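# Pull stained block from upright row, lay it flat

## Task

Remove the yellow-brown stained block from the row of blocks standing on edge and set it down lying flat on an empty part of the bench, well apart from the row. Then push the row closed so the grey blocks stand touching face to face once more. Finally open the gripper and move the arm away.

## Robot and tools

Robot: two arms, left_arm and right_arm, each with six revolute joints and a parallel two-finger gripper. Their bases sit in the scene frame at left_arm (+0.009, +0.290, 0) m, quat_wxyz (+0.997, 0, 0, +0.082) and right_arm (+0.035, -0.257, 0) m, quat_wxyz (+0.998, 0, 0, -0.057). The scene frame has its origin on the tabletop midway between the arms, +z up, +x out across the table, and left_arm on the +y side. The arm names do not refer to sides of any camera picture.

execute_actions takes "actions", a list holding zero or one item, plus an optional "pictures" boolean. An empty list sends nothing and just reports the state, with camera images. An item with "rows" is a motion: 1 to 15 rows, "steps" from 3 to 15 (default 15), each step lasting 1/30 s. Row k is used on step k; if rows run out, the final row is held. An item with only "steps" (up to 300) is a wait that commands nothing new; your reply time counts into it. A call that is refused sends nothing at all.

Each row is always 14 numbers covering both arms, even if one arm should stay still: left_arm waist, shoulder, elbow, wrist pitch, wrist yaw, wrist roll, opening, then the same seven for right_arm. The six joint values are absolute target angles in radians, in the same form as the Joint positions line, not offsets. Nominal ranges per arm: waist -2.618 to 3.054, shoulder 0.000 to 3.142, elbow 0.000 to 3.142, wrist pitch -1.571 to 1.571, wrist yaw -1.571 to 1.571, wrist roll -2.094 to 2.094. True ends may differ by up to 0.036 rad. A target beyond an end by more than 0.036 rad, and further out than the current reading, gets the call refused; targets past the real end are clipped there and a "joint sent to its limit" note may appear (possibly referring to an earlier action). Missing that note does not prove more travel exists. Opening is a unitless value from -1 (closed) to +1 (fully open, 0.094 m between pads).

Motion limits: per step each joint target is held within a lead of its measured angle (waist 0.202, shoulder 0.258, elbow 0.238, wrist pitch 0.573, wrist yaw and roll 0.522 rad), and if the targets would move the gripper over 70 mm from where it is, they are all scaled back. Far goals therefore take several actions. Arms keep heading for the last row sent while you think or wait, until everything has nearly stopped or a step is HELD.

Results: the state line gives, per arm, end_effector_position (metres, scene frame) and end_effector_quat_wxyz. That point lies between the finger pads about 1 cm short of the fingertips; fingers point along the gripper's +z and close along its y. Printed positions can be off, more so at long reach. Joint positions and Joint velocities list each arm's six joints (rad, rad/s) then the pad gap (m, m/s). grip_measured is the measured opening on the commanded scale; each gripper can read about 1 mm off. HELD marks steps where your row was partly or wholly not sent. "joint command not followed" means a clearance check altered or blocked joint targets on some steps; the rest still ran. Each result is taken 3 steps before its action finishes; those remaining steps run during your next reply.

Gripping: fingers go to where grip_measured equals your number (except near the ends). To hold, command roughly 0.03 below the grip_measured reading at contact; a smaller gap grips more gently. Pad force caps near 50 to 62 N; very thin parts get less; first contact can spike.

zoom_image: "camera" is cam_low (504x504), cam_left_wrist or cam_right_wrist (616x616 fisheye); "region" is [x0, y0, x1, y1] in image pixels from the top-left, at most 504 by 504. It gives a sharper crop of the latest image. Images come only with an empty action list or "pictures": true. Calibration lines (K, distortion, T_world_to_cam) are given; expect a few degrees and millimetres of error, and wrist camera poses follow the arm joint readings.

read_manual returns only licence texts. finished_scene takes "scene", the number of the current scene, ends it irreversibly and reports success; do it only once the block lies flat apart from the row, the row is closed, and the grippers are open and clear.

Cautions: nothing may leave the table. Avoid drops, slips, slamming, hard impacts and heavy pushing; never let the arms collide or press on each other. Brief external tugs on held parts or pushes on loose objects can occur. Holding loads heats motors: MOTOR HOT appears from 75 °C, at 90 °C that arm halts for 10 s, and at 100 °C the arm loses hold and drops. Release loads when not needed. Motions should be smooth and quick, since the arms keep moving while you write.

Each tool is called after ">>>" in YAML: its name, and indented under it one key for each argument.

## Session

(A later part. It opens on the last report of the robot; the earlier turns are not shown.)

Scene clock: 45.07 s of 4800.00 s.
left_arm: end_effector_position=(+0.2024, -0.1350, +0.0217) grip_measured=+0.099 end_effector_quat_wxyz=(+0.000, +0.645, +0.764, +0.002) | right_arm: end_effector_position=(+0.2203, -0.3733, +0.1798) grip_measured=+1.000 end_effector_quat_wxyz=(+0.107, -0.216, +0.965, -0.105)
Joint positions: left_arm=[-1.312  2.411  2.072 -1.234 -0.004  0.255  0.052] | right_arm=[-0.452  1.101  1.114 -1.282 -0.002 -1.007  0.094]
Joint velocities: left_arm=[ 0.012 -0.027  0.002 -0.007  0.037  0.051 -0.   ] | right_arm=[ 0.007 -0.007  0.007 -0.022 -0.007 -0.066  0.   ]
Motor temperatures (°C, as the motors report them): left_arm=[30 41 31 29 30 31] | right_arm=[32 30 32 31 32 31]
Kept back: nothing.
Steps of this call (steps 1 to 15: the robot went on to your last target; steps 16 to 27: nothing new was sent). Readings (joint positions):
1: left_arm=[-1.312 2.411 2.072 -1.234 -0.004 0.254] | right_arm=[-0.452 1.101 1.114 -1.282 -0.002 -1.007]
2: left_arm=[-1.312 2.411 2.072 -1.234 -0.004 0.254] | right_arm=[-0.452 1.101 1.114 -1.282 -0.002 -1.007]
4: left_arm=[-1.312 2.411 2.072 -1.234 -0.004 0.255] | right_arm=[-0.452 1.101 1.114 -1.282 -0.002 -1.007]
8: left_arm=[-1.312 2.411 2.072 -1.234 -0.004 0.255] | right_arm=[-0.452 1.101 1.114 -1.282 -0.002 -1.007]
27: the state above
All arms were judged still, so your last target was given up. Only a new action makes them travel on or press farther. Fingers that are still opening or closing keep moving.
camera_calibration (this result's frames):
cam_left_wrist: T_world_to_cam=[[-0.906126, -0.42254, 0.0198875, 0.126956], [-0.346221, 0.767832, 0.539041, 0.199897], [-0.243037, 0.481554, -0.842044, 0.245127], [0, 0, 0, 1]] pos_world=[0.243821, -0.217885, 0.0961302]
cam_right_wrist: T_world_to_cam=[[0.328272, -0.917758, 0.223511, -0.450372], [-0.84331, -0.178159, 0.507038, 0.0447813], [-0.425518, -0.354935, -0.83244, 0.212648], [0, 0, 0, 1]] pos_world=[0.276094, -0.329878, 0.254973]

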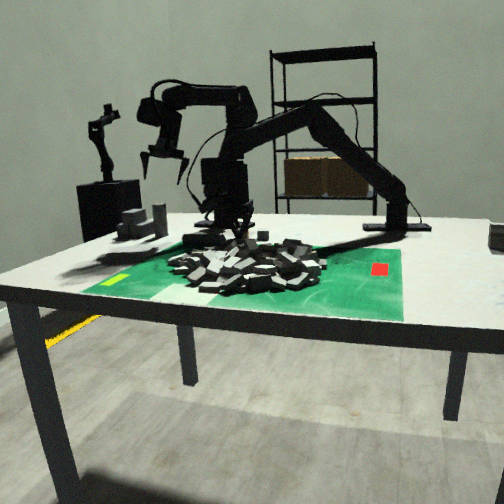

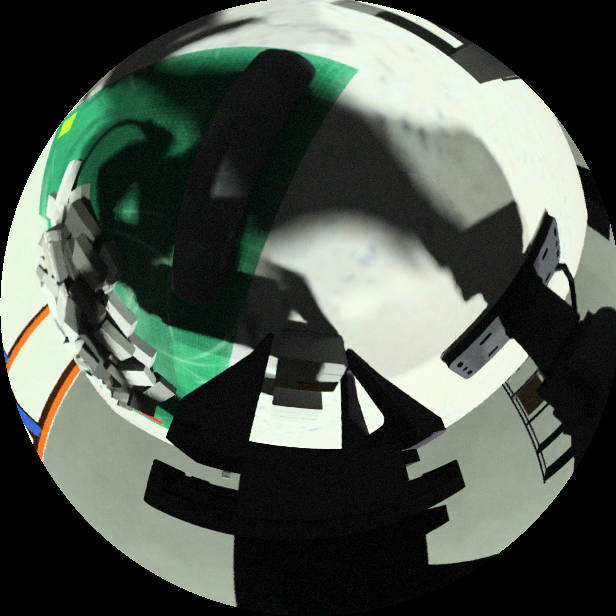

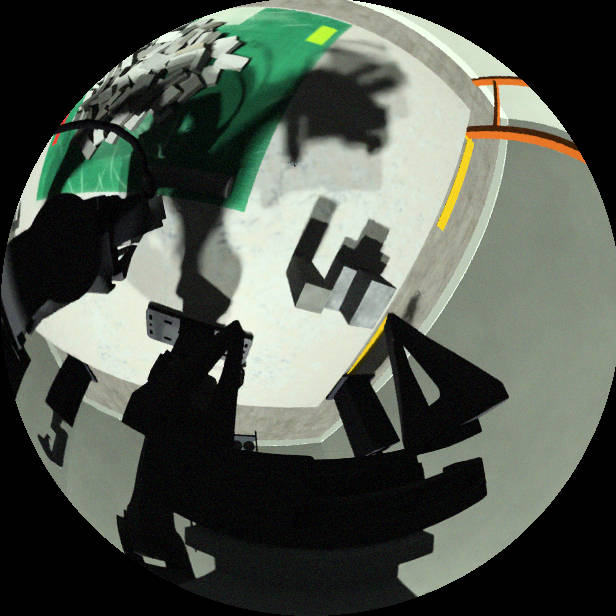

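>>> zoom_image:
  camera: "cam_left_wrist"
  region: [305, 355, 355, 405]

>>> zoom_image:
  camera: "cam_left_wrist"
  region: [255, 345, 305, 415]

Region (305, 355, 355, 405) of cam_left_wrist's 616x616 image, scaled by 10.080, with more detail than that image has.

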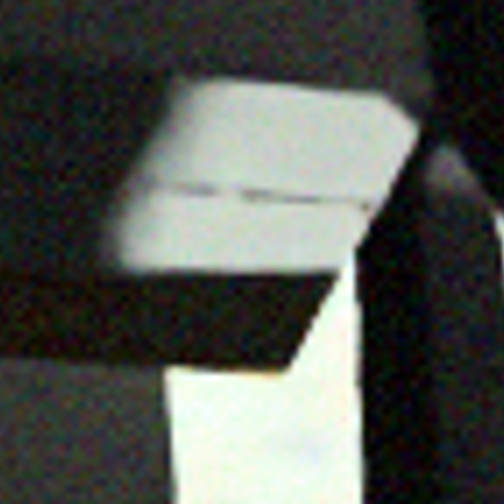

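Region (255, 345, 305, 415) of cam_left_wrist's 616x616 image, scaled by 7.200, with more detail than that image has; it fills the left 360 columns of this view, and the rest is white.

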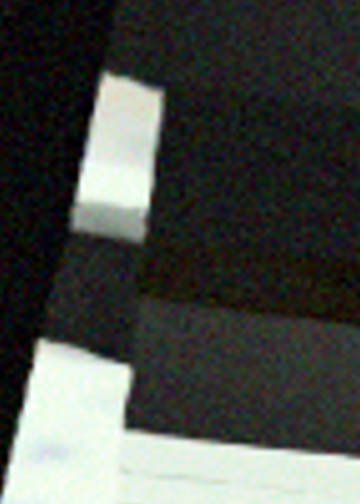

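>>> zoom_image:
  camera: "cam_low"
  region: [230, 215, 280, 250]

Region (230, 215, 280, 250) of cam_low's 504x504 image, scaled by 10.080, with more detail than that image has; it fills the top 353 rows of this view, and the rest is white.

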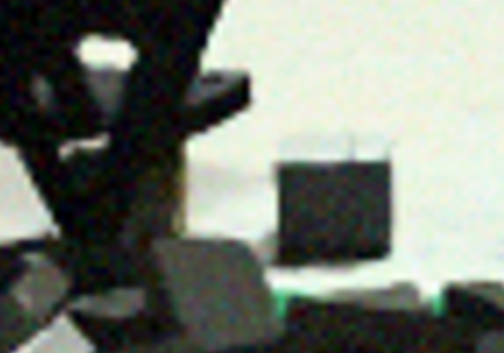

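>>> execute_actions:
  actions:
    - {"rows": [[-1.3193,2.3794,2.0595,-1.2209,-0.007,0.2600,0.10,-0.45,1.1,1.1,-1.3,0,-1.0,1.0],[-1.3173,2.3723,2.0595,-1.2179,-0.007,0.2547,0.10,-0.45,1.1,1.1,-1.3,0,-1.0,1.0],[-1.3144,2.3619,2.0557,-1.2136,-0.007,0.2469,0.10,-0.45,1.1,1.1,-1.3,0,-1.0,1.0],[-1.3108,2.3493,2.0453,-1.2083,-0.007,0.2374,0.10,-0.45,1.1,1.1,-1.3,0,-1.0,1.0],[-1.3070,2.3355,2.0300,-1.2025,-0.007,0.2270,0.10,-0.45,1.1,1.1,-1.3,0,-1.0,1.0],[-1.3032,2.3217,2.0115,-1.1967,-0.007,0.2166,0.10,-0.45,1.1,1.1,-1.3,0,-1.0,1.0],[-1.2996,2.3091,1.9913,-1.1914,-0.007,0.2071,0.10,-0.45,1.1,1.1,-1.3,0,-1.0,1.0],[-1.2967,2.2987,1.9710,-1.1871,-0.007,0.1993,0.10,-0.45,1.1,1.1,-1.3,0,-1.0,1.0],[-1.2947,2.2916,1.9525,-1.1841,-0.007,0.1940,0.10,-0.45,1.1,1.1,-1.3,0,-1.0,1.0],[-1.2940,2.2890,1.9372,-1.1830,-0.007,0.1920,0.10,-0.45,1.1,1.1,-1.3,0,-1.0,1.0],[-1.2940,2.2890,1.9268,-1.1830,-0.007,0.1920,0.10,-0.45,1.1,1.1,-1.3,0,-1.0,1.0],[-1.2940,2.2890,1.9230,-1.1830,-0.007,0.1920,0.10,-0.45,1.1,1.1,-1.3,0,-1.0,1.0]], "steps": 15}

>>> execute_actions:
  actions:
    - {"steps": 10}
  pictures: true

Scene clock: 60.27 s of 4800.00 s.
left_arm: end_effector_position=(+0.1985, -0.1204, +0.0387) grip_measured=+0.099 end_effector_quat_wxyz=(+0.009, +0.627, +0.779, -0.002) | right_arm: end_effector_position=(+0.2203, -0.3733, +0.1798) grip_measured=+1.000 end_effector_quat_wxyz=(+0.107, -0.216, +0.965, -0.105)
Joint positions: left_arm=[-1.307  2.305  1.956 -1.203 -0.004  0.214  0.052] | right_arm=[-0.452  1.101  1.114 -1.282 -0.002 -1.007  0.094]
Joint velocities: left_arm=[ 0.056 -0.144 -0.261  0.007 -0.007 -0.081 -0.   ] | right_arm=[ 0.002 -0.017 -0.007  0.007  0.037 -0.022  0.   ]
Motor temperatures (°C, as the motors report them): left_arm=[30 44 30 29 30 31] | right_arm=[32 30 32 31 32 31]
Steps of this call (steps 1 to 90: nothing new was sent; then 11.80 s passed at rest; steps 91 to 102: the first 12 steps of this action). Readings (joint positions):
91: left_arm=[-1.312 2.411 2.072 -1.233 -0.004 0.255] | right_arm=[-0.452 1.101 1.114 -1.282 -0.002 -1.007]
92: left_arm=[-1.312 2.410 2.072 -1.233 -0.004 0.255] | right_arm=[-0.452 1.101 1.114 -1.282 -0.002 -1.007]
94: left_arm=[-1.312 2.402 2.066 -1.228 -0.004 0.254] | right_arm=[-0.452 1.101 1.114 -1.282 -0.002 -1.007]
98: left_arm=[-1.312 2.351 2.012 -1.211 -0.004 0.233] | right_arm=[-0.452 1.101 1.114 -1.282 -0.002 -1.007]
102: the state above

Scene clock: 60.60 s of 4800.00 s.
left_arm: end_effector_position=(+0.1982, -0.1154, +0.0340) grip_measured=+0.099 end_effector_quat_wxyz=(+0.003, +0.621, +0.784, +0.001) | right_arm: end_effector_position=(+0.2203, -0.3733, +0.1798) grip_measured=+1.000 end_effector_quat_wxyz=(+0.107, -0.216, +0.965, -0.105)
Joint positions: left_arm=[-1.303  2.303  1.933 -1.196 -0.004  0.201  0.052] | right_arm=[-0.452  1.101  1.114 -1.282 -0.002 -1.007  0.094]
Joint velocities: left_arm=[-0.012  0.002  0.012  0.007 -0.066 -0.007 -0.   ] | right_arm=[-0.007 -0.017 -0.007  0.007 -0.037 -0.066  0.   ]
Motor temperatures (°C, as the motors report them): left_arm=[30 44 30 29 30 31] | right_arm=[32 30 32 31 32 31]
Kept back: nothing.
Steps of this call (steps 1 to 3: the last 3 steps of your previous action; steps 4 to 10: the robot went on to your last target). Readings (joint positions):
1: left_arm=[-1.305 2.303 1.950 -1.203 -0.004 0.211] | right_arm=[-0.452 1.101 1.114 -1.282 -0.002 -1.007]
2: left_arm=[-1.304 2.303 1.945 -1.202 -0.004 0.208] | right_arm=[-0.452 1.101 1.114 -1.282 -0.002 -1.007]
4: left_arm=[-1.303 2.303 1.936 -1.200 -0.004 0.205] | right_arm=[-0.452 1.101 1.114 -1.282 -0.002 -1.007]
8: left_arm=[-1.303 2.303 1.933 -1.198 -0.004 0.201] | right_arm=[-0.452 1.101 1.114 -1.282 -0.002 -1.007]
10: the state above
camera_calibration (this result's frames):
cam_left_wrist: T_world_to_cam=[[-0.877259, -0.47959, 0.0202327, 0.118924], [-0.396147, 0.747143, 0.533708, 0.184487], [-0.271078, 0.460186, -0.845427, 0.248275], [0, 0, 0, 1]] pos_world=[0.244714, -0.195056, 0.10903]
cam_right_wrist: T_world_to_cam=[[0.328272, -0.917758, 0.223511, -0.450372], [-0.84331, -0.178159, 0.507038, 0.0447813], [-0.425518, -0.354935, -0.83244, 0.212648], [0, 0, 0, 1]] pos_world=[0.276094, -0.329878, 0.254973]

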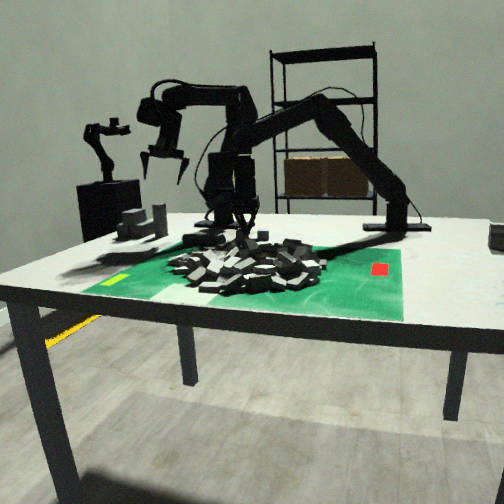

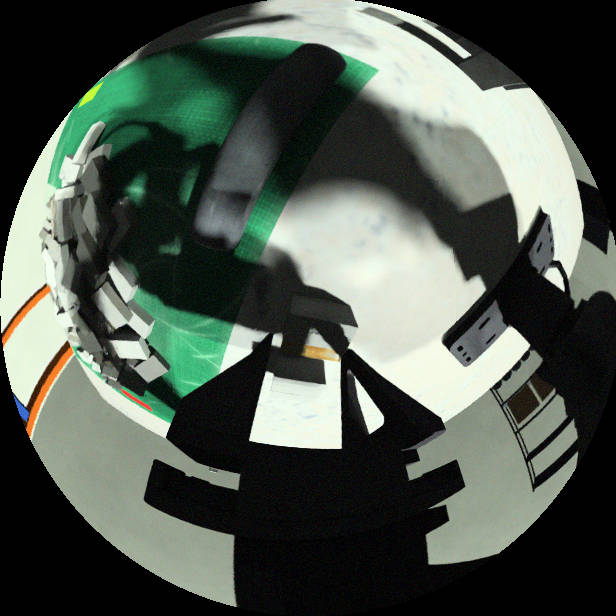

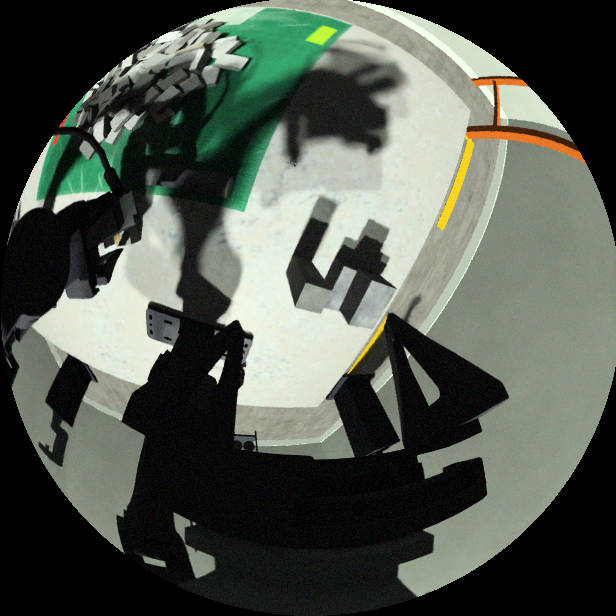

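>>> zoom_image:
  camera: "cam_left_wrist"
  region: [255, 285, 365, 405]

Region (255, 285, 365, 405) of cam_left_wrist's 616x616 image, scaled by 4.200, with more detail than that image has; it fills the left 462 columns of this view, and the rest is white.

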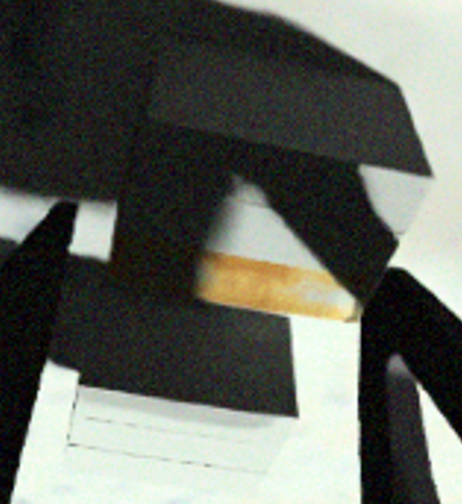

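>>> execute_actions:
  actions:
    - {"rows": [[-1.2940,2.2890,1.9230,-1.1830,-0.007,0.1920,0.06,-0.45,1.1,1.1,-1.3,0,-1.0,1.0],[-1.2940,2.2890,1.9230,-1.1830,-0.007,0.1920,0.02,-0.45,1.1,1.1,-1.3,0,-1.0,1.0],[-1.2940,2.2890,1.9230,-1.1830,-0.007,0.1920,-0.02,-0.45,1.1,1.1,-1.3,0,-1.0,1.0],[-1.2940,2.2890,1.9230,-1.1830,-0.007,0.1920,-0.055,-0.45,1.1,1.1,-1.3,0,-1.0,1.0],[-1.2940,2.2890,1.9230,-1.1830,-0.007,0.1920,-0.085,-0.45,1.1,1.1,-1.3,0,-1.0,1.0],[-1.2940,2.2890,1.9230,-1.1830,-0.007,0.1920,-0.105,-0.45,1.1,1.1,-1.3,0,-1.0,1.0],[-1.2940,2.2890,1.9230,-1.1830,-0.007,0.1920,-0.12,-0.45,1.1,1.1,-1.3,0,-1.0,1.0],[-1.2940,2.2890,1.9230,-1.1830,-0.007,0.1920,-0.13,-0.45,1.1,1.1,-1.3,0,-1.0,1.0],[-1.2940,2.2890,1.9230,-1.1830,-0.007,0.1920,-0.14,-0.45,1.1,1.1,-1.3,0,-1.0,1.0],[-1.2940,2.2890,1.9230,-1.1830,-0.007,0.1920,-0.15,-0.45,1.1,1.1,-1.3,0,-1.0,1.0],[-1.2940,2.2890,1.9230,-1.1830,-0.007,0.1920,-0.16,-0.45,1.1,1.1,-1.3,0,-1.0,1.0],[-1.2940,2.2890,1.9230,-1.1830,-0.007,0.1920,-0.17,-0.45,1.1,1.1,-1.3,0,-1.0,1.0]], "steps": 15}

>>> execute_actions:
  actions:
    - {"steps": 6}
  pictures: true

Scene clock: 63.10 s of 4800.00 s.
left_arm: end_effector_position=(+0.1984, -0.1158, +0.0340) grip_measured=-0.154 end_effector_quat_wxyz=(+0.004, +0.620, +0.785, +0.000) | right_arm: end_effector_position=(+0.2203, -0.3733, +0.1798) grip_measured=+1.000 end_effector_quat_wxyz=(+0.107, -0.216, +0.965, -0.105)
Joint positions: left_arm=[-1.303  2.303  1.933 -1.195 -0.004  0.199  0.04 ] | right_arm=[-0.452  1.101  1.114 -1.282 -0.002 -1.007  0.094]
Joint velocities: left_arm=[ 0.007 -0.007 -0.002 -0.066  0.007 -0.051 -0.005] | right_arm=[-0.002  0.017 -0.012  0.037 -0.022 -0.007  0.   ]
Motor temperatures (°C, as the motors report them): left_arm=[30 44 30 29 30 31] | right_arm=[32 30 32 31 32 31]
Steps of this call (steps 1 to 30: the robot went on to your last target; steps 31 to 63: nothing new was sent; steps 64 to 75: the first 12 steps of this action). Readings (joint positions):
64: left_arm=[-1.303 2.303 1.933 -1.195 -0.004 0.199] | right_arm=[-0.452 1.101 1.114 -1.282 -0.002 -1.007]
65: left_arm=[-1.303 2.303 1.933 -1.195 -0.004 0.199] | right_arm=[-0.452 1.101 1.114 -1.282 -0.002 -1.007]
67: left_arm=[-1.303 2.303 1.933 -1.195 -0.004 0.199] | right_arm=[-0.452 1.101 1.114 -1.282 -0.002 -1.007]
71: left_arm=[-1.303 2.303 1.933 -1.195 -0.004 0.199] | right_arm=[-0.452 1.101 1.114 -1.282 -0.002 -1.007]
75: the state above

Scene clock: 63.30 s of 4800.00 s.
left_arm: end_effector_position=(+0.1984, -0.1158, +0.0340) grip_measured=-0.156 end_effector_quat_wxyz=(+0.004, +0.620, +0.785, +0.000) | right_arm: end_effector_position=(+0.2203, -0.3733, +0.1798) grip_measured=+1.000 end_effector_quat_wxyz=(+0.107, -0.216, +0.965, -0.105)
Joint positions: left_arm=[-1.303  2.303  1.933 -1.195 -0.004  0.199  0.04 ] | right_arm=[-0.452  1.101  1.114 -1.282 -0.002 -1.007  0.094]
Joint velocities: left_arm=[-0.007  0.012 -0.022  0.022 -0.022 -0.007 -0.001] | right_arm=[-0.002 -0.012 -0.012 -0.007  0.007 -0.081  0.   ]
Motor temperatures (°C, as the motors report them): left_arm=[30 44 30 29 30 31] | right_arm=[32 30 32 31 32 31]
Kept back: nothing.
Steps of this call (steps 1 to 3: the last 3 steps of your previous action; steps 4 to 6: the robot went on to your last target). Readings (joint positions):
1: left_arm=[-1.303 2.303 1.933 -1.195 -0.004 0.199] | right_arm=[-0.452 1.101 1.114 -1.282 -0.002 -1.007]
2: left_arm=[-1.303 2.303 1.933 -1.195 -0.004 0.199] | right_arm=[-0.452 1.101 1.114 -1.282 -0.002 -1.007]
4: left_arm=[-1.303 2.303 1.933 -1.195 -0.004 0.199] | right_arm=[-0.452 1.101 1.114 -1.282 -0.002 -1.007]
6: the state above
camera_calibration (this result's frames):
cam_left_wrist: T_world_to_cam=[[-0.876543, -0.480893, 0.0203727, 0.118594], [-0.397711, 0.747465, 0.532092, 0.185289], [-0.271107, 0.458299, -0.846441, 0.248351], [0, 0, 0, 1]] pos_world=[0.244974, -0.195285, 0.109208]
cam_right_wrist: T_world_to_cam=[[0.328272, -0.917758, 0.223511, -0.450372], [-0.84331, -0.178159, 0.507038, 0.0447813], [-0.425518, -0.354935, -0.83244, 0.212648], [0, 0, 0, 1]] pos_world=[0.276094, -0.329878, 0.254973]

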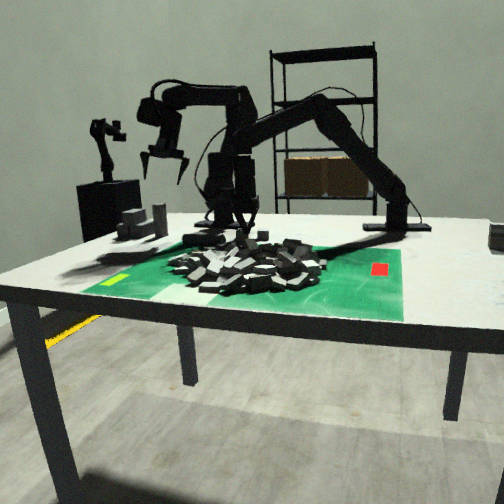

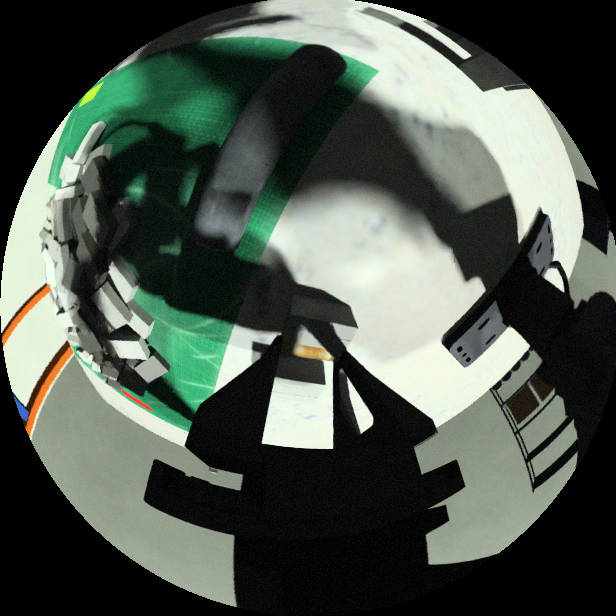

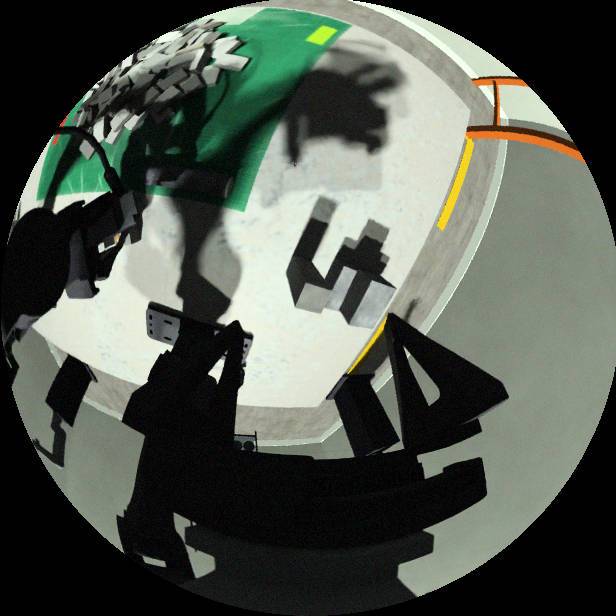

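>>> zoom_image:
  camera: "cam_left_wrist"
  region: [255, 285, 365, 405]

Region (255, 285, 365, 405) of cam_left_wrist's 616x616 image, scaled by 4.200, with more detail than that image has; it fills the left 462 columns of this view, and the rest is white.

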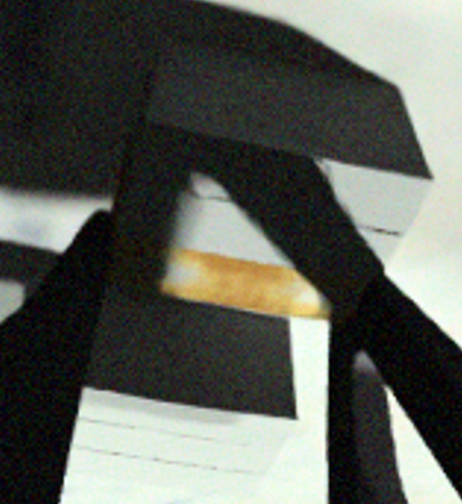

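>>> execute_actions:
  actions:
    - {"rows": [[-1.294,2.289,1.935,-1.195,-0.007,0.192,-0.18,-0.45,1.1015,1.1007,-1.3,0,-1.0,1.0],[-1.294,2.289,1.947,-1.2104,-0.007,0.192,-0.19,-0.45,1.1058,1.1029,-1.3,0,-1.0,1.0],[-1.294,2.289,1.9581,-1.2200,-0.007,0.192,-0.19,-0.45,1.1128,1.1064,-1.3,0,-1.0,1.0],[-1.294,2.289,1.9667,-1.2344,-0.007,0.192,-0.19,-0.45,1.1222,1.1111,-1.3,0,-1.0,1.0],[-1.294,2.289,1.9797,-1.2524,-0.007,0.192,-0.19,-0.45,1.1337,1.1169,-1.3,0,-1.0,1.0],[-1.294,2.289,1.9960,-1.2728,-0.007,0.192,-0.19,-0.45,1.1472,1.1236,-1.3,0,-1.0,1.0],[-1.294,2.289,2.0144,-1.2945,-0.007,0.192,-0.19,-0.45,1.1625,1.1313,-1.3,0,-1.0,1.0],[-1.294,2.289,2.0340,-1.3162,-0.007,0.192,-0.19,-0.45,1.1793,1.1396,-1.3,0,-1.0,1.0],[-1.294,2.289,2.0536,-1.3366,-0.007,0.192,-0.19,-0.45,1.1974,1.1487,-1.3,0,-1.0,1.0],[-1.294,2.289,2.0720,-1.3547,-0.007,0.192,-0.19,-0.45,1.2166,1.1583,-1.3,0,-1.0,1.0],[-1.294,2.289,2.0883,-1.3690,-0.007,0.192,-0.19,-0.45,1.2367,1.1684,-1.3,0,-1.0,1.0],[-1.294,2.289,2.1013,-1.3786,-0.007,0.192,-0.19,-0.45,1.2574,1.1787,-1.3,0,-1.0,1.0],[-1.294,2.289,2.1099,-1.382,-0.007,0.192,-0.19,-0.45,1.2786,1.1893,-1.3,0,-1.0,1.0],[-1.294,2.289,2.1130,-1.382,-0.007,0.192,-0.19,-0.45,1.3000,1.2000,-1.3,0,-1.0,1.0],[-1.294,2.289,2.1130,-1.382,-0.007,0.192,-0.19,-0.45,1.3214,1.2107,-1.3,0,-1.0,1.0]], "steps": 15}

>>> execute_actions:
  actions:
    - {"steps": 8}
  pictures: true

Scene clock: 67.53 s of 4800.00 s.
left_arm: end_effector_position=(+0.1989, -0.1168, +0.0625) grip_measured=-0.168 end_effector_quat_wxyz=(+0.002, +0.620, +0.785, +0.001) | right_arm: end_effector_position=(+0.2259, -0.3770, +0.1614) grip_measured=+1.000 end_effector_quat_wxyz=(+0.070, -0.217, +0.971, -0.069)
Joint positions: left_arm=[-1.303  2.303  2.046 -1.312 -0.004  0.199  0.039] | right_arm=[-0.452  1.213  1.129 -1.29  -0.002 -1.007  0.094]
Joint velocities: left_arm=[ 0.007 -0.002  0.535 -0.388 -0.051  0.095  0.001] | right_arm=[ 0.012  0.657  0.247 -0.066 -0.051 -0.051  0.   ]
Motor temperatures (°C, as the motors report them): left_arm=[30 44 30 29 30 31] | right_arm=[32 30 32 31 32 31]
Steps of this call (steps 1 to 15: the robot went on to your last target; steps 16 to 90: nothing new was sent; then 0.83 s passed at rest; steps 91 to 102: the first 12 steps of this action). Readings (joint positions):
91: left_arm=[-1.303 2.303 1.933 -1.195 -0.004 0.199] | right_arm=[-0.452 1.101 1.114 -1.282 -0.002 -1.007]
92: left_arm=[-1.303 2.303 1.933 -1.195 -0.004 0.199] | right_arm=[-0.452 1.101 1.114 -1.282 -0.002 -1.007]
94: left_arm=[-1.303 2.303 1.933 -1.200 -0.004 0.199] | right_arm=[-0.452 1.102 1.114 -1.282 -0.002 -1.007]
98: left_arm=[-1.303 2.303 1.967 -1.251 -0.004 0.199] | right_arm=[-0.452 1.135 1.114 -1.285 -0.002 -1.007]
102: the state above

Scene clock: 67.80 s of 4800.00 s.
left_arm: end_effector_position=(+0.1984, -0.1157, +0.0735) grip_measured=-0.168 end_effector_quat_wxyz=(-0.000, +0.620, +0.785, +0.002) | right_arm: end_effector_position=(+0.2385, -0.3851, +0.1529) grip_measured=+1.000 end_effector_quat_wxyz=(+0.050, -0.217, +0.974, -0.049)
Joint positions: left_arm=[-1.303  2.303  2.09  -1.361 -0.004  0.199  0.039] | right_arm=[-0.452  1.321  1.178 -1.289 -0.002 -1.006  0.094]
Joint velocities: left_arm=[ 0.007  0.012  0.007 -0.125  0.022  0.007 -0.001] | right_arm=[ 0.002 -0.012  0.002 -0.037 -0.066  0.022  0.   ]
Motor temperatures (°C, as the motors report them): left_arm=[30 44 30 29 30 31] | right_arm=[32 30 32 31 32 31]
Kept back: nothing.
Steps of this call (steps 1 to 3: the last 3 steps of your previous action; steps 4 to 8: the robot went on to your last target). Readings (joint positions):
1: left_arm=[-1.303 2.303 2.064 -1.323 -0.004 0.199] | right_arm=[-0.452 1.236 1.140 -1.290 -0.002 -1.007]
2: left_arm=[-1.303 2.303 2.077 -1.331 -0.004 0.199] | right_arm=[-0.452 1.257 1.150 -1.291 -0.002 -1.007]
4: left_arm=[-1.303 2.303 2.090 -1.342 -0.004 0.199] | right_arm=[-0.452 1.297 1.171 -1.290 -0.002 -1.007]
8: the state above
camera_calibration (this result's frames):
cam_left_wrist: T_world_to_cam=[[-0.876285, -0.481387, 0.019762, 0.117737], [-0.396025, 0.743046, 0.539487, 0.162715], [-0.274386, 0.464918, -0.841762, 0.282811], [0, 0, 0, 1]] pos_world=[0.24521, -0.195712, 0.14795]
cam_right_wrist: T_world_to_cam=[[0.349416, -0.931958, 0.0967619, -0.452235], [-0.76776, -0.225587, 0.599713, 0.0212964], [-0.537079, -0.283839, -0.794344, 0.242012], [0, 0, 0, 1]] pos_world=[0.304348, -0.347968, 0.223228]

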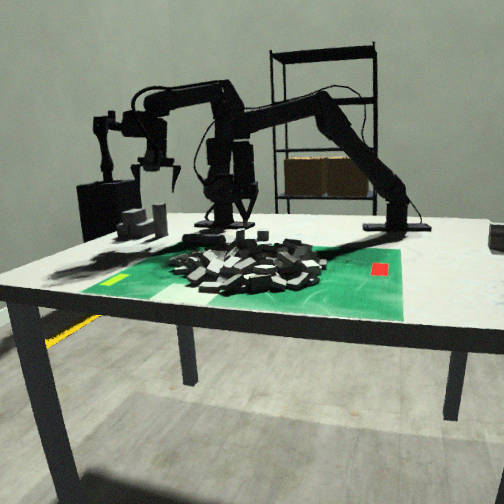

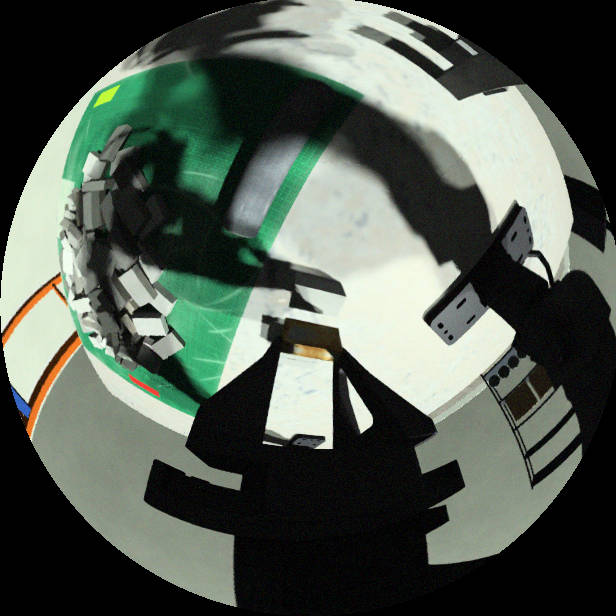

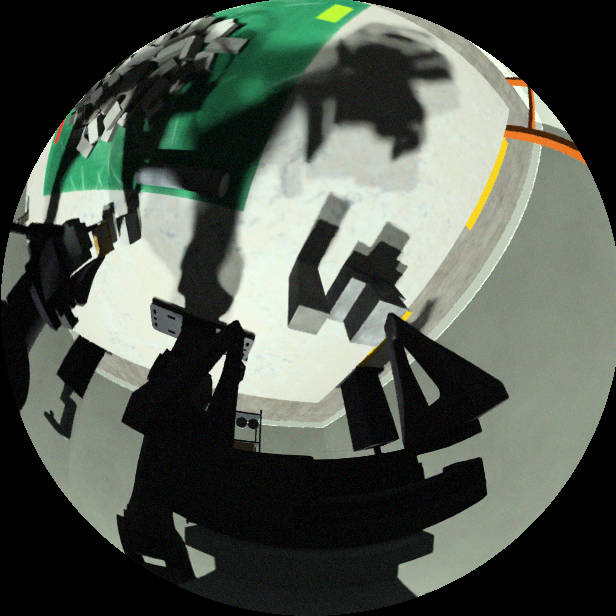

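>>> zoom_image:
  camera: "cam_left_wrist"
  region: [250, 255, 370, 375]

Region (250, 255, 370, 375) of cam_left_wrist's 616x616 image, scaled by 4.200, with more detail than that image has.

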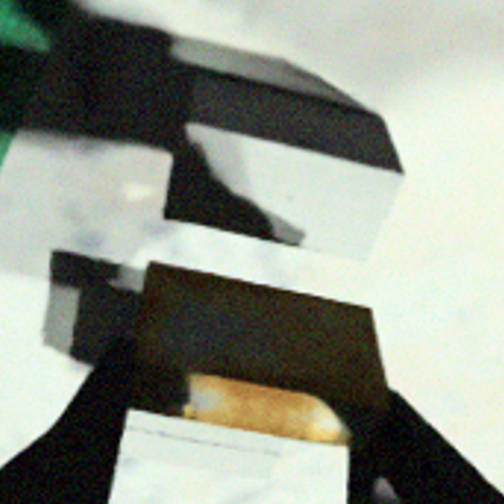

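>>> execute_actions:
  actions:
    - {"rows": [[-1.294,2.2860,2.0900,-1.3565,-0.007,0.1906,-0.19,-0.45,1.3227,1.2117,-1.3,0,-1.0,1.0],[-1.294,2.2775,2.0806,-1.3521,-0.007,0.1864,-0.19,-0.45,1.3264,1.2146,-1.3,0,-1.0,1.0],[-1.294,2.2641,2.0679,-1.3453,-0.007,0.1799,-0.19,-0.45,1.3322,1.2191,-1.3,0,-1.0,1.0],[-1.294,2.2464,2.0479,-1.3363,-0.007,0.1713,-0.19,-0.45,1.3400,1.2252,-1.3,0,-1.0,1.0],[-1.300,2.2249,2.0216,-1.3253,-0.007,0.1609,-0.19,-0.45,1.3493,1.2324,-1.3,0,-1.0,1.0],[-1.300,2.2004,1.9897,-1.3129,-0.007,0.1490,-0.19,-0.45,1.3600,1.2407,-1.3,0,-1.0,1.0],[-1.305,2.1735,1.9532,-1.2991,-0.007,0.1359,-0.19,-0.45,1.3717,1.2499,-1.3,0,-1.0,1.0],[-1.308,2.1447,1.9131,-1.2844,-0.007,0.1220,-0.19,-0.45,1.3843,1.2596,-1.3,0,-1.0,1.0],[-1.3106,2.1146,1.8703,-1.2691,-0.007,0.1074,-0.19,-0.45,1.3973,1.2698,-1.3,0,-1.0,1.0],[-1.3180,2.0840,1.8256,-1.2535,-0.007,0.0925,-0.19,-0.45,1.4107,1.2802,-1.3,0,-1.0,1.0],[-1.3300,2.0534,1.7800,-1.2379,-0.007,0.0776,-0.19,-0.45,1.4241,1.2906,-1.3,0,-1.0,1.0],[-1.3461,2.0233,1.7344,-1.2226,-0.007,0.0630,-0.19,-0.45,1.4371,1.3008,-1.3,0,-1.0,1.0],[-1.3659,1.9945,1.6897,-1.2079,-0.007,0.0491,-0.19,-0.45,1.4497,1.3105,-1.3,0,-1.0,1.0],[-1.3891,1.9676,1.6469,-1.1941,-0.007,0.0360,-0.19,-0.45,1.4614,1.3197,-1.3,0,-1.0,1.0],[-1.4153,1.9431,1.6068,-1.1817,-0.007,0.0241,-0.19,-0.45,1.4721,1.3280,-1.3,0,-1.0,1.0]], "steps": 15}

>>> execute_actions:
  actions:
    - {"rows": [[-1.4442,1.9216,1.5703,-1.1707,-0.007,0.0137,-0.19,-0.45,1.4814,1.3352,-1.3,0,-1.0,1.0],[-1.4753,1.9039,1.5384,-1.1617,-0.007,0.0051,-0.19,-0.45,1.4892,1.3416,-1.3,0,-1.0,1.0],[-1.5083,1.8905,1.5121,-1.1549,-0.007,-0.0014,-0.19,-0.45,1.4950,1.3461,-1.3,0,-1.0,1.0],[-1.5428,1.8820,1.4921,-1.1505,-0.007,-0.0056,-0.19,-0.45,1.4987,1.3490,-1.3,0,-1.0,1.0],[-1.5784,1.879,1.4794,-1.149,-0.007,-0.007,-0.19,-0.45,1.5,1.35,-1.3,0,-1.0,1.0],[-1.6148,1.879,1.475,-1.149,-0.007,-0.007,-0.19,-0.45,1.5,1.35,-1.3,0,-1.0,1.0],[-1.6515,1.879,1.475,-1.149,-0.007,-0.007,-0.19,-0.45,1.5,1.35,-1.3,0,-1.0,1.0],[-1.6882,1.879,1.475,-1.149,-0.007,-0.007,-0.19,-0.45,1.5,1.35,-1.3,0,-1.0,1.0],[-1.7246,1.879,1.475,-1.149,-0.007,-0.007,-0.19,-0.45,1.5,1.35,-1.3,0,-1.0,1.0],[-1.7602,1.879,1.475,-1.149,-0.007,-0.007,-0.19,-0.45,1.5,1.35,-1.3,0,-1.0,1.0],[-1.7947,1.879,1.475,-1.149,-0.007,-0.007,-0.19,-0.45,1.5,1.35,-1.3,0,-1.0,1.0],[-1.8277,1.879,1.475,-1.149,-0.007,-0.007,-0.19,-0.45,1.5,1.35,-1.3,0,-1.0,1.0],[-1.8588,1.879,1.475,-1.149,-0.007,-0.007,-0.19,-0.45,1.5,1.35,-1.3,0,-1.0,1.0],[-1.8877,1.879,1.475,-1.149,-0.007,-0.007,-0.19,-0.45,1.5,1.35,-1.3,0,-1.0,1.0],[-1.9139,1.879,1.475,-1.149,-0.007,-0.007,-0.19,-0.45,1.5,1.35,-1.3,0,-1.0,1.0]], "steps": 15}

>>> execute_actions:
  actions:
    - {"rows": [[-1.9371,1.879,1.475,-1.149,-0.007,-0.007,-0.19,-0.45,1.5,1.35,-1.3,0,-1.0,1.0],[-1.9569,1.879,1.475,-1.149,-0.007,-0.007,-0.19,-0.45,1.5,1.35,-1.3,0,-1.0,1.0],[-1.9730,1.8804,1.4723,-1.1455,-0.007,-0.007,-0.19,-0.45,1.5,1.35,-1.3,0,-1.0,1.0],[-1.9850,1.8841,1.4651,-1.1361,-0.007,-0.007,-0.19,-0.45,1.5,1.35,-1.3,0,-1.0,1.0],[-1.9924,1.8896,1.4545,-1.1222,-0.007,-0.007,-0.19,-0.45,1.5,1.35,-1.3,0,-1.0,1.0],[-1.995,1.8962,1.4416,-1.1054,-0.007,-0.007,-0.19,-0.45,1.5,1.35,-1.3,0,-1.0,1.0],[-1.995,1.9035,1.4275,-1.087,-0.007,-0.007,-0.19,-0.45,1.5,1.35,-1.3,0,-1.0,1.0],[-1.995,1.9108,1.4134,-1.0686,-0.007,-0.007,-0.19,-0.45,1.5,1.35,-1.3,0,-1.0,1.0],[-1.995,1.9174,1.4005,-1.0518,-0.007,-0.007,-0.19,-0.45,1.5,1.35,-1.3,0,-1.0,1.0],[-1.995,1.9229,1.3899,-1.0379,-0.007,-0.007,-0.19,-0.45,1.5,1.35,-1.3,0,-1.0,1.0],[-1.995,1.9266,1.3827,-1.0285,-0.007,-0.007,-0.19,-0.45,1.5,1.35,-1.3,0,-1.0,1.0],[-1.995,1.928,1.380,-1.025,-0.007,-0.007,-0.19,-0.45,1.5,1.35,-1.3,0,-1.0,1.0]], "steps": 15}

>>> execute_actions:
  actions:
    - {"steps": 8}
  pictures: true

Scene clock: 75.33 s of 4800.00 s.
left_arm: end_effector_position=(+0.1792, -0.0791, +0.0836) grip_measured=-0.168 end_effector_quat_wxyz=(+0.001, +0.592, +0.806, +0.003) | right_arm: end_effector_position=(+0.2545, -0.3952, +0.1562) grip_measured=+1.000 end_effector_quat_wxyz=(+0.047, -0.217, +0.974, -0.046)
Joint positions: left_arm=[-1.308  2.109  1.816 -1.279 -0.005  0.122  0.039] | right_arm=[-0.452  1.402  1.256 -1.294 -0.002 -1.006  0.094]
Joint velocities: left_arm=[-0.125 -0.969 -1.267  0.388  0.007 -0.359  0.   ] | right_arm=[ 0.007  0.398  0.286  0.007  0.022 -0.066  0.   ]
Motor temperatures (°C, as the motors report them): left_arm=[30 44 31 29 30 31] | right_arm=[32 30 33 31 32 31]
Steps of this call (steps 1 to 30: the robot went on to your last target; steps 31 to 90: nothing new was sent; then 4.13 s passed at rest; steps 91 to 102: the first 12 steps of this action). Readings (joint positions):
91: left_arm=[-1.303 2.303 2.090 -1.373 -0.004 0.199] | right_arm=[-0.452 1.321 1.178 -1.289 -0.002 -1.006]
92: left_arm=[-1.303 2.303 2.090 -1.372 -0.004 0.198] | right_arm=[-0.452 1.321 1.178 -1.289 -0.002 -1.006]
94: left_arm=[-1.303 2.297 2.080 -1.361 -0.004 0.193] | right_arm=[-0.452 1.322 1.180 -1.290 -0.002 -1.006]
98: left_arm=[-1.303 2.231 1.978 -1.324 -0.004 0.167] | right_arm=[-0.452 1.350 1.215 -1.294 -0.002 -1.006]
102: the state above

Scene clock: 75.83 s of 4800.00 s.
left_arm: end_effector_position=(+0.0008, -0.0590, +0.0738) grip_measured=-0.168 end_effector_quat_wxyz=(-0.005, +0.720, +0.694, +0.009) | right_arm: end_effector_position=(+0.2694, -0.4047, +0.1515) grip_measured=+1.000 end_effector_quat_wxyz=(+0.037, -0.217, +0.975, -0.036)
Joint positions: left_arm=[-1.765  1.905  1.481 -1.168 -0.006  0.007  0.039] | right_arm=[-0.452  1.493  1.32  -1.294 -0.002 -1.006  0.094]
Joint velocities: left_arm=[-0.95   0.007  0.002  0.11  -0.037 -0.066  0.   ] | right_arm=[-0.012  0.002 -0.027  0.007 -0.125  0.022  0.   ]
Motor temperatures (°C, as the motors report them): left_arm=[30 44 31 29 30 31] | right_arm=[32 30 33 31 32 31]
Steps of this call (steps 1 to 3: the last 3 steps of your previous action; steps 4 to 15: the first 12 steps of this action). Readings (joint positions):
4: left_arm=[-1.371 1.982 1.649 -1.232 -0.011 0.071] | right_arm=[-0.452 1.455 1.292 -1.294 -0.002 -1.006]
5: left_arm=[-1.399 1.957 1.612 -1.221 -0.011 0.059] | right_arm=[-0.452 1.466 1.299 -1.294 -0.002 -1.006]
7: left_arm=[-1.468 1.921 1.549 -1.203 -0.011 0.039] | right_arm=[-0.452 1.483 1.311 -1.294 -0.002 -1.006]
11: left_arm=[-1.620 1.905 1.488 -1.183 -0.009 0.016] | right_arm=[-0.452 1.493 1.318 -1.294 -0.002 -1.006]
15: the state above

Scene clock: 76.33 s of 4800.00 s.
left_arm: end_effector_position=(-0.0797, -0.0447, +0.0517) grip_measured=-0.168 end_effector_quat_wxyz=(-0.005, +0.794, +0.608, +0.008) | right_arm: end_effector_position=(+0.2694, -0.4047, +0.1515) grip_measured=+1.000 end_effector_quat_wxyz=(+0.037, -0.217, +0.975, -0.036)
Joint positions: left_arm=[-1.998  1.911  1.401 -1.079 -0.002  0.001  0.039] | right_arm=[-0.452  1.493  1.32  -1.294 -0.002 -1.006  0.094]
Joint velocities: left_arm=[-0.022  0.144 -0.261  0.256  0.037  0.066 -0.   ] | right_arm=[-0.002  0.007 -0.002 -0.066 -0.007 -0.022  0.   ]
Motor temperatures (°C, as the motors report them): left_arm=[30 44 31 29 30 31] | right_arm=[32 30 33 31 32 31]
Steps of this call (steps 1 to 3: the last 3 steps of your previous action; steps 4 to 15: the first 12 steps of this action). Readings (joint positions):
4: left_arm=[-1.892 1.905 1.481 -1.158 -0.004 0.003] | right_arm=[-0.452 1.493 1.320 -1.294 -0.002 -1.006]
5: left_arm=[-1.918 1.905 1.481 -1.157 -0.004 0.003] | right_arm=[-0.452 1.493 1.320 -1.294 -0.002 -1.006]
7: left_arm=[-1.961 1.905 1.481 -1.156 -0.003 0.002] | right_arm=[-0.452 1.493 1.320 -1.294 -0.002 -1.006]
11: left_arm=[-1.998 1.905 1.453 -1.121 -0.001 0.002] | right_arm=[-0.452 1.493 1.320 -1.294 -0.002 -1.006]
15: the state above

Scene clock: 76.60 s of 4800.00 s.
left_arm: end_effector_position=(-0.0802, -0.0468, +0.0425) grip_measured=-0.168 end_effector_quat_wxyz=(-0.004, +0.794, +0.608, +0.007) | right_arm: end_effector_position=(+0.2694, -0.4047, +0.1515) grip_measured=+1.000 end_effector_quat_wxyz=(+0.037, -0.217, +0.975, -0.036)
Joint positions: left_arm=[-1.998  1.927  1.385 -1.044 -0.002  0.     0.039] | right_arm=[-0.452  1.493  1.32  -1.294 -0.002 -1.006  0.094]
Joint velocities: left_arm=[-0.027  0.017 -0.007  0.081  0.037 -0.007 -0.   ] | right_arm=[ 0.012 -0.002 -0.017  0.081 -0.066  0.007  0.   ]
Motor temperatures (°C, as the motors report them): left_arm=[30 44 31 29 30 31] | right_arm=[32 30 33 31 32 31]
Kept back: nothing.
Steps of this call (steps 1 to 3: the last 3 steps of your previous action; steps 4 to 8: the robot went on to your last target). Readings (joint positions):
1: left_arm=[-1.998 1.916 1.394 -1.072 -0.002 0.001] | right_arm=[-0.452 1.493 1.320 -1.294 -0.002 -1.006]
2: left_arm=[-1.998 1.921 1.389 -1.066 -0.002 0.001] | right_arm=[-0.452 1.493 1.320 -1.294 -0.002 -1.006]
4: left_arm=[-1.998 1.926 1.385 -1.058 -0.002 0.000] | right_arm=[-0.452 1.493 1.320 -1.294 -0.002 -1.006]
8: the state above
camera_calibration (this result's frames):
cam_left_wrist: T_world_to_cam=[[-0.999822, -0.00554132, 0.0180299, -0.0802074], [0.00529789, 0.834894, 0.550385, 0.0539631], [-0.0181029, 0.550383, -0.834716, 0.172521], [0, 0, 0, 1]] pos_world=[-0.0773559, -0.140451, 0.115752]
cam_right_wrist: T_world_to_cam=[[0.351555, -0.933683, 0.0681594, -0.478187], [-0.749443, -0.237057, 0.618174, 0.0289995], [-0.561021, -0.268403, -0.783081, 0.262959], [0, 0, 0, 1]] pos_world=[0.337368, -0.369022, 0.220585]

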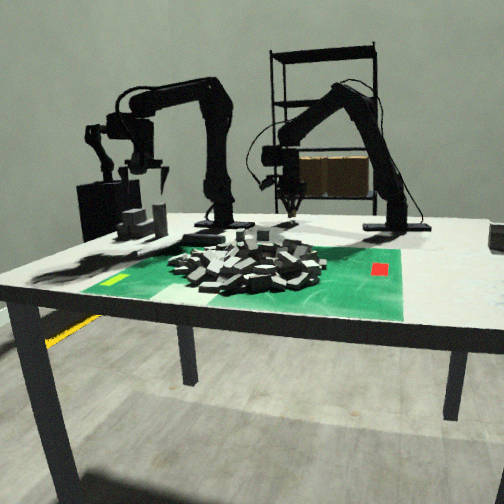

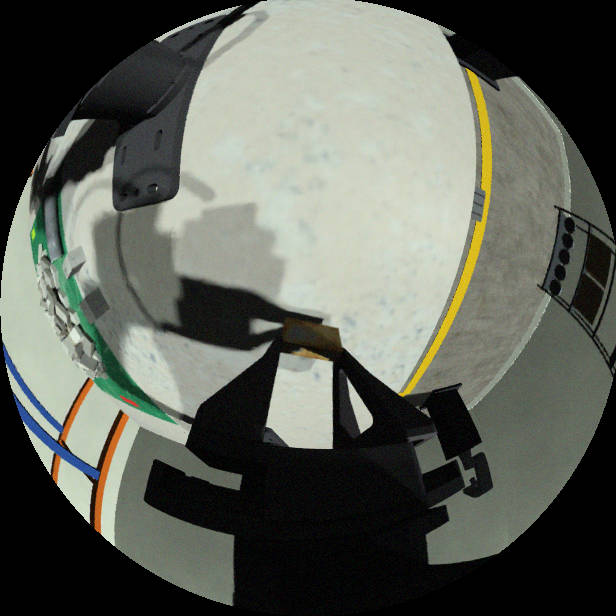

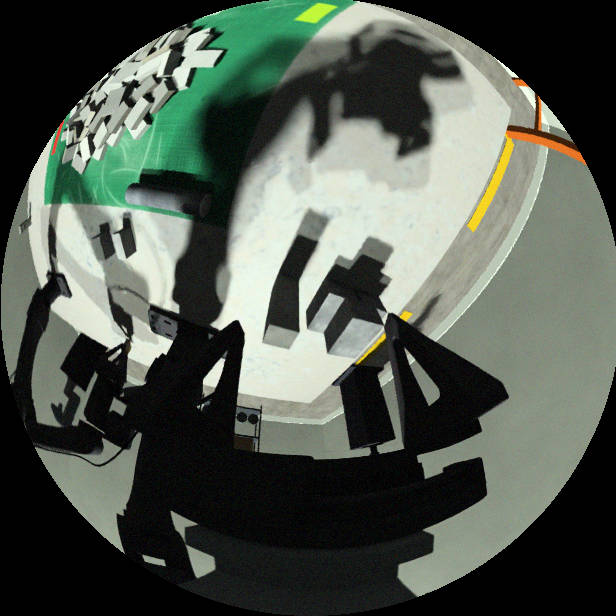

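>>> execute_actions:
  actions: []

Scene clock: 77.27 s of 4800.00 s.
left_arm: end_effector_position=(-0.0807, -0.0487, +0.0425) grip_measured=-0.168 end_effector_quat_wxyz=(-0.002, +0.794, +0.608, +0.004) | right_arm: end_effector_position=(+0.2694, -0.4047, +0.1515) grip_measured=+1.000 end_effector_quat_wxyz=(+0.037, -0.217, +0.975, -0.036)
Joint positions: left_arm=[-1.998  1.927  1.385 -1.037 -0.002 -0.     0.039] | right_arm=[-0.452  1.493  1.32  -1.294 -0.002 -1.006  0.094]
Joint velocities: left_arm=[-0.007  0.007 -0.007  0.066  0.007 -0.037  0.001] | right_arm=[-0.017 -0.022  0.002  0.051 -0.066 -0.037  0.   ]
Motor temperatures (°C, as the motors report them): left_arm=[30 44 31 29 30 31] | right_arm=[32 30 33 31 32 31]
Kept back: nothing.
Steps of this call (steps 1 to 20: the robot went on to your last target). Readings (joint positions):
1: left_arm=[-1.998 1.927 1.385 -1.043 -0.002 0.000] | right_arm=[-0.452 1.493 1.320 -1.294 -0.002 -1.006]
2: left_arm=[-1.998 1.927 1.385 -1.042 -0.002 0.000] | right_arm=[-0.452 1.493 1.320 -1.294 -0.002 -1.006]
4: left_arm=[-1.998 1.927 1.385 -1.039 -0.002 0.000] | right_arm=[-0.452 1.493 1.320 -1.294 -0.002 -1.006]
8: left_arm=[-1.998 1.927 1.385 -1.037 -0.002 -0.000] | right_arm=[-0.452 1.493 1.320 -1.294 -0.002 -1.006]
20: the state above
camera_calibration (this result's frames):
cam_left_wrist: T_world_to_cam=[[-0.999782, -0.00578239, 0.0200514, -0.0808048], [0.00606244, 0.838929, 0.544207, 0.056029], [-0.0199685, 0.54421, -0.838711, 0.173218], [0, 0, 0, 1]] pos_world=[-0.077668, -0.141739, 0.116409]
cam_right_wrist: T_world_to_cam=[[0.351555, -0.933683, 0.0681594, -0.478187], [-0.749443, -0.237057, 0.618174, 0.0289995], [-0.561021, -0.268403, -0.783081, 0.262959], [0, 0, 0, 1]] pos_world=[0.337368, -0.369022, 0.220585]

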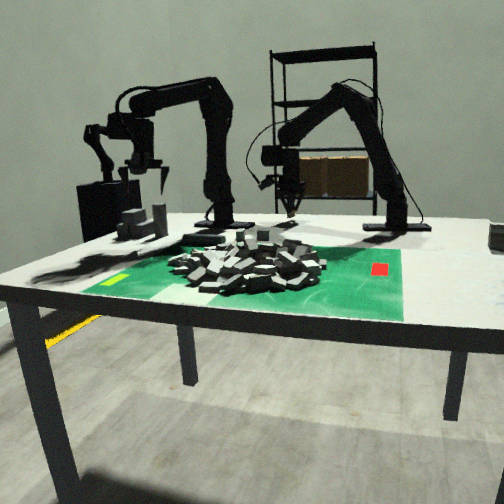

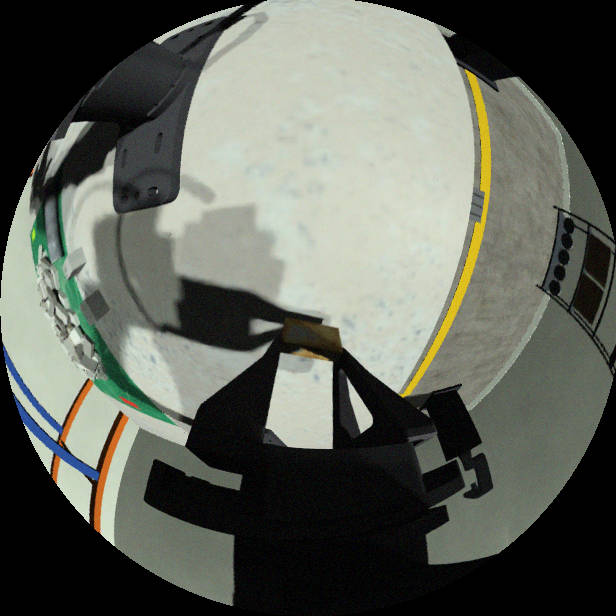

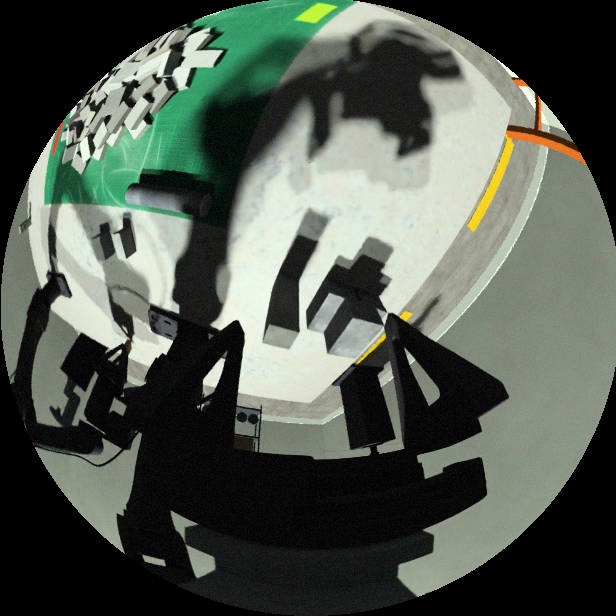

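>>> zoom_image:
  camera: "cam_left_wrist"
  region: [230, 260, 400, 430]

>>> zoom_image:
  camera: "cam_low"
  region: [240, 140, 340, 240]

Region (230, 260, 400, 430) of cam_left_wrist's 616x616 image, scaled by 2.965, with more detail than that image has.

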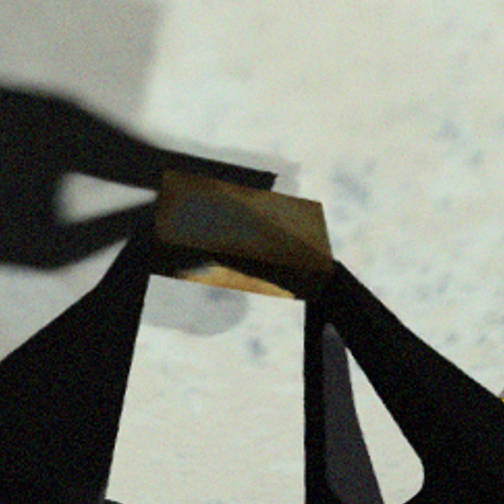

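Region (240, 140, 340, 240) of cam_low's 504x504 image, scaled by 5.040, with more detail than that image has.

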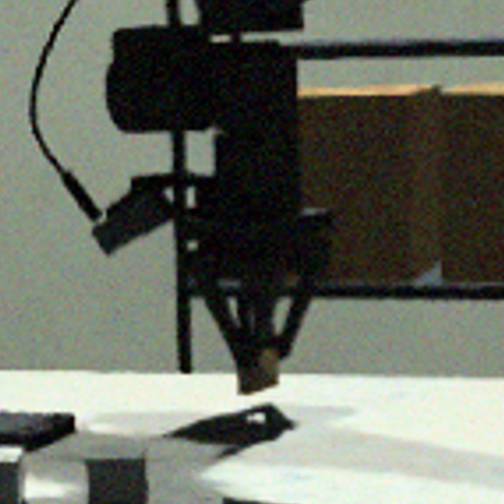

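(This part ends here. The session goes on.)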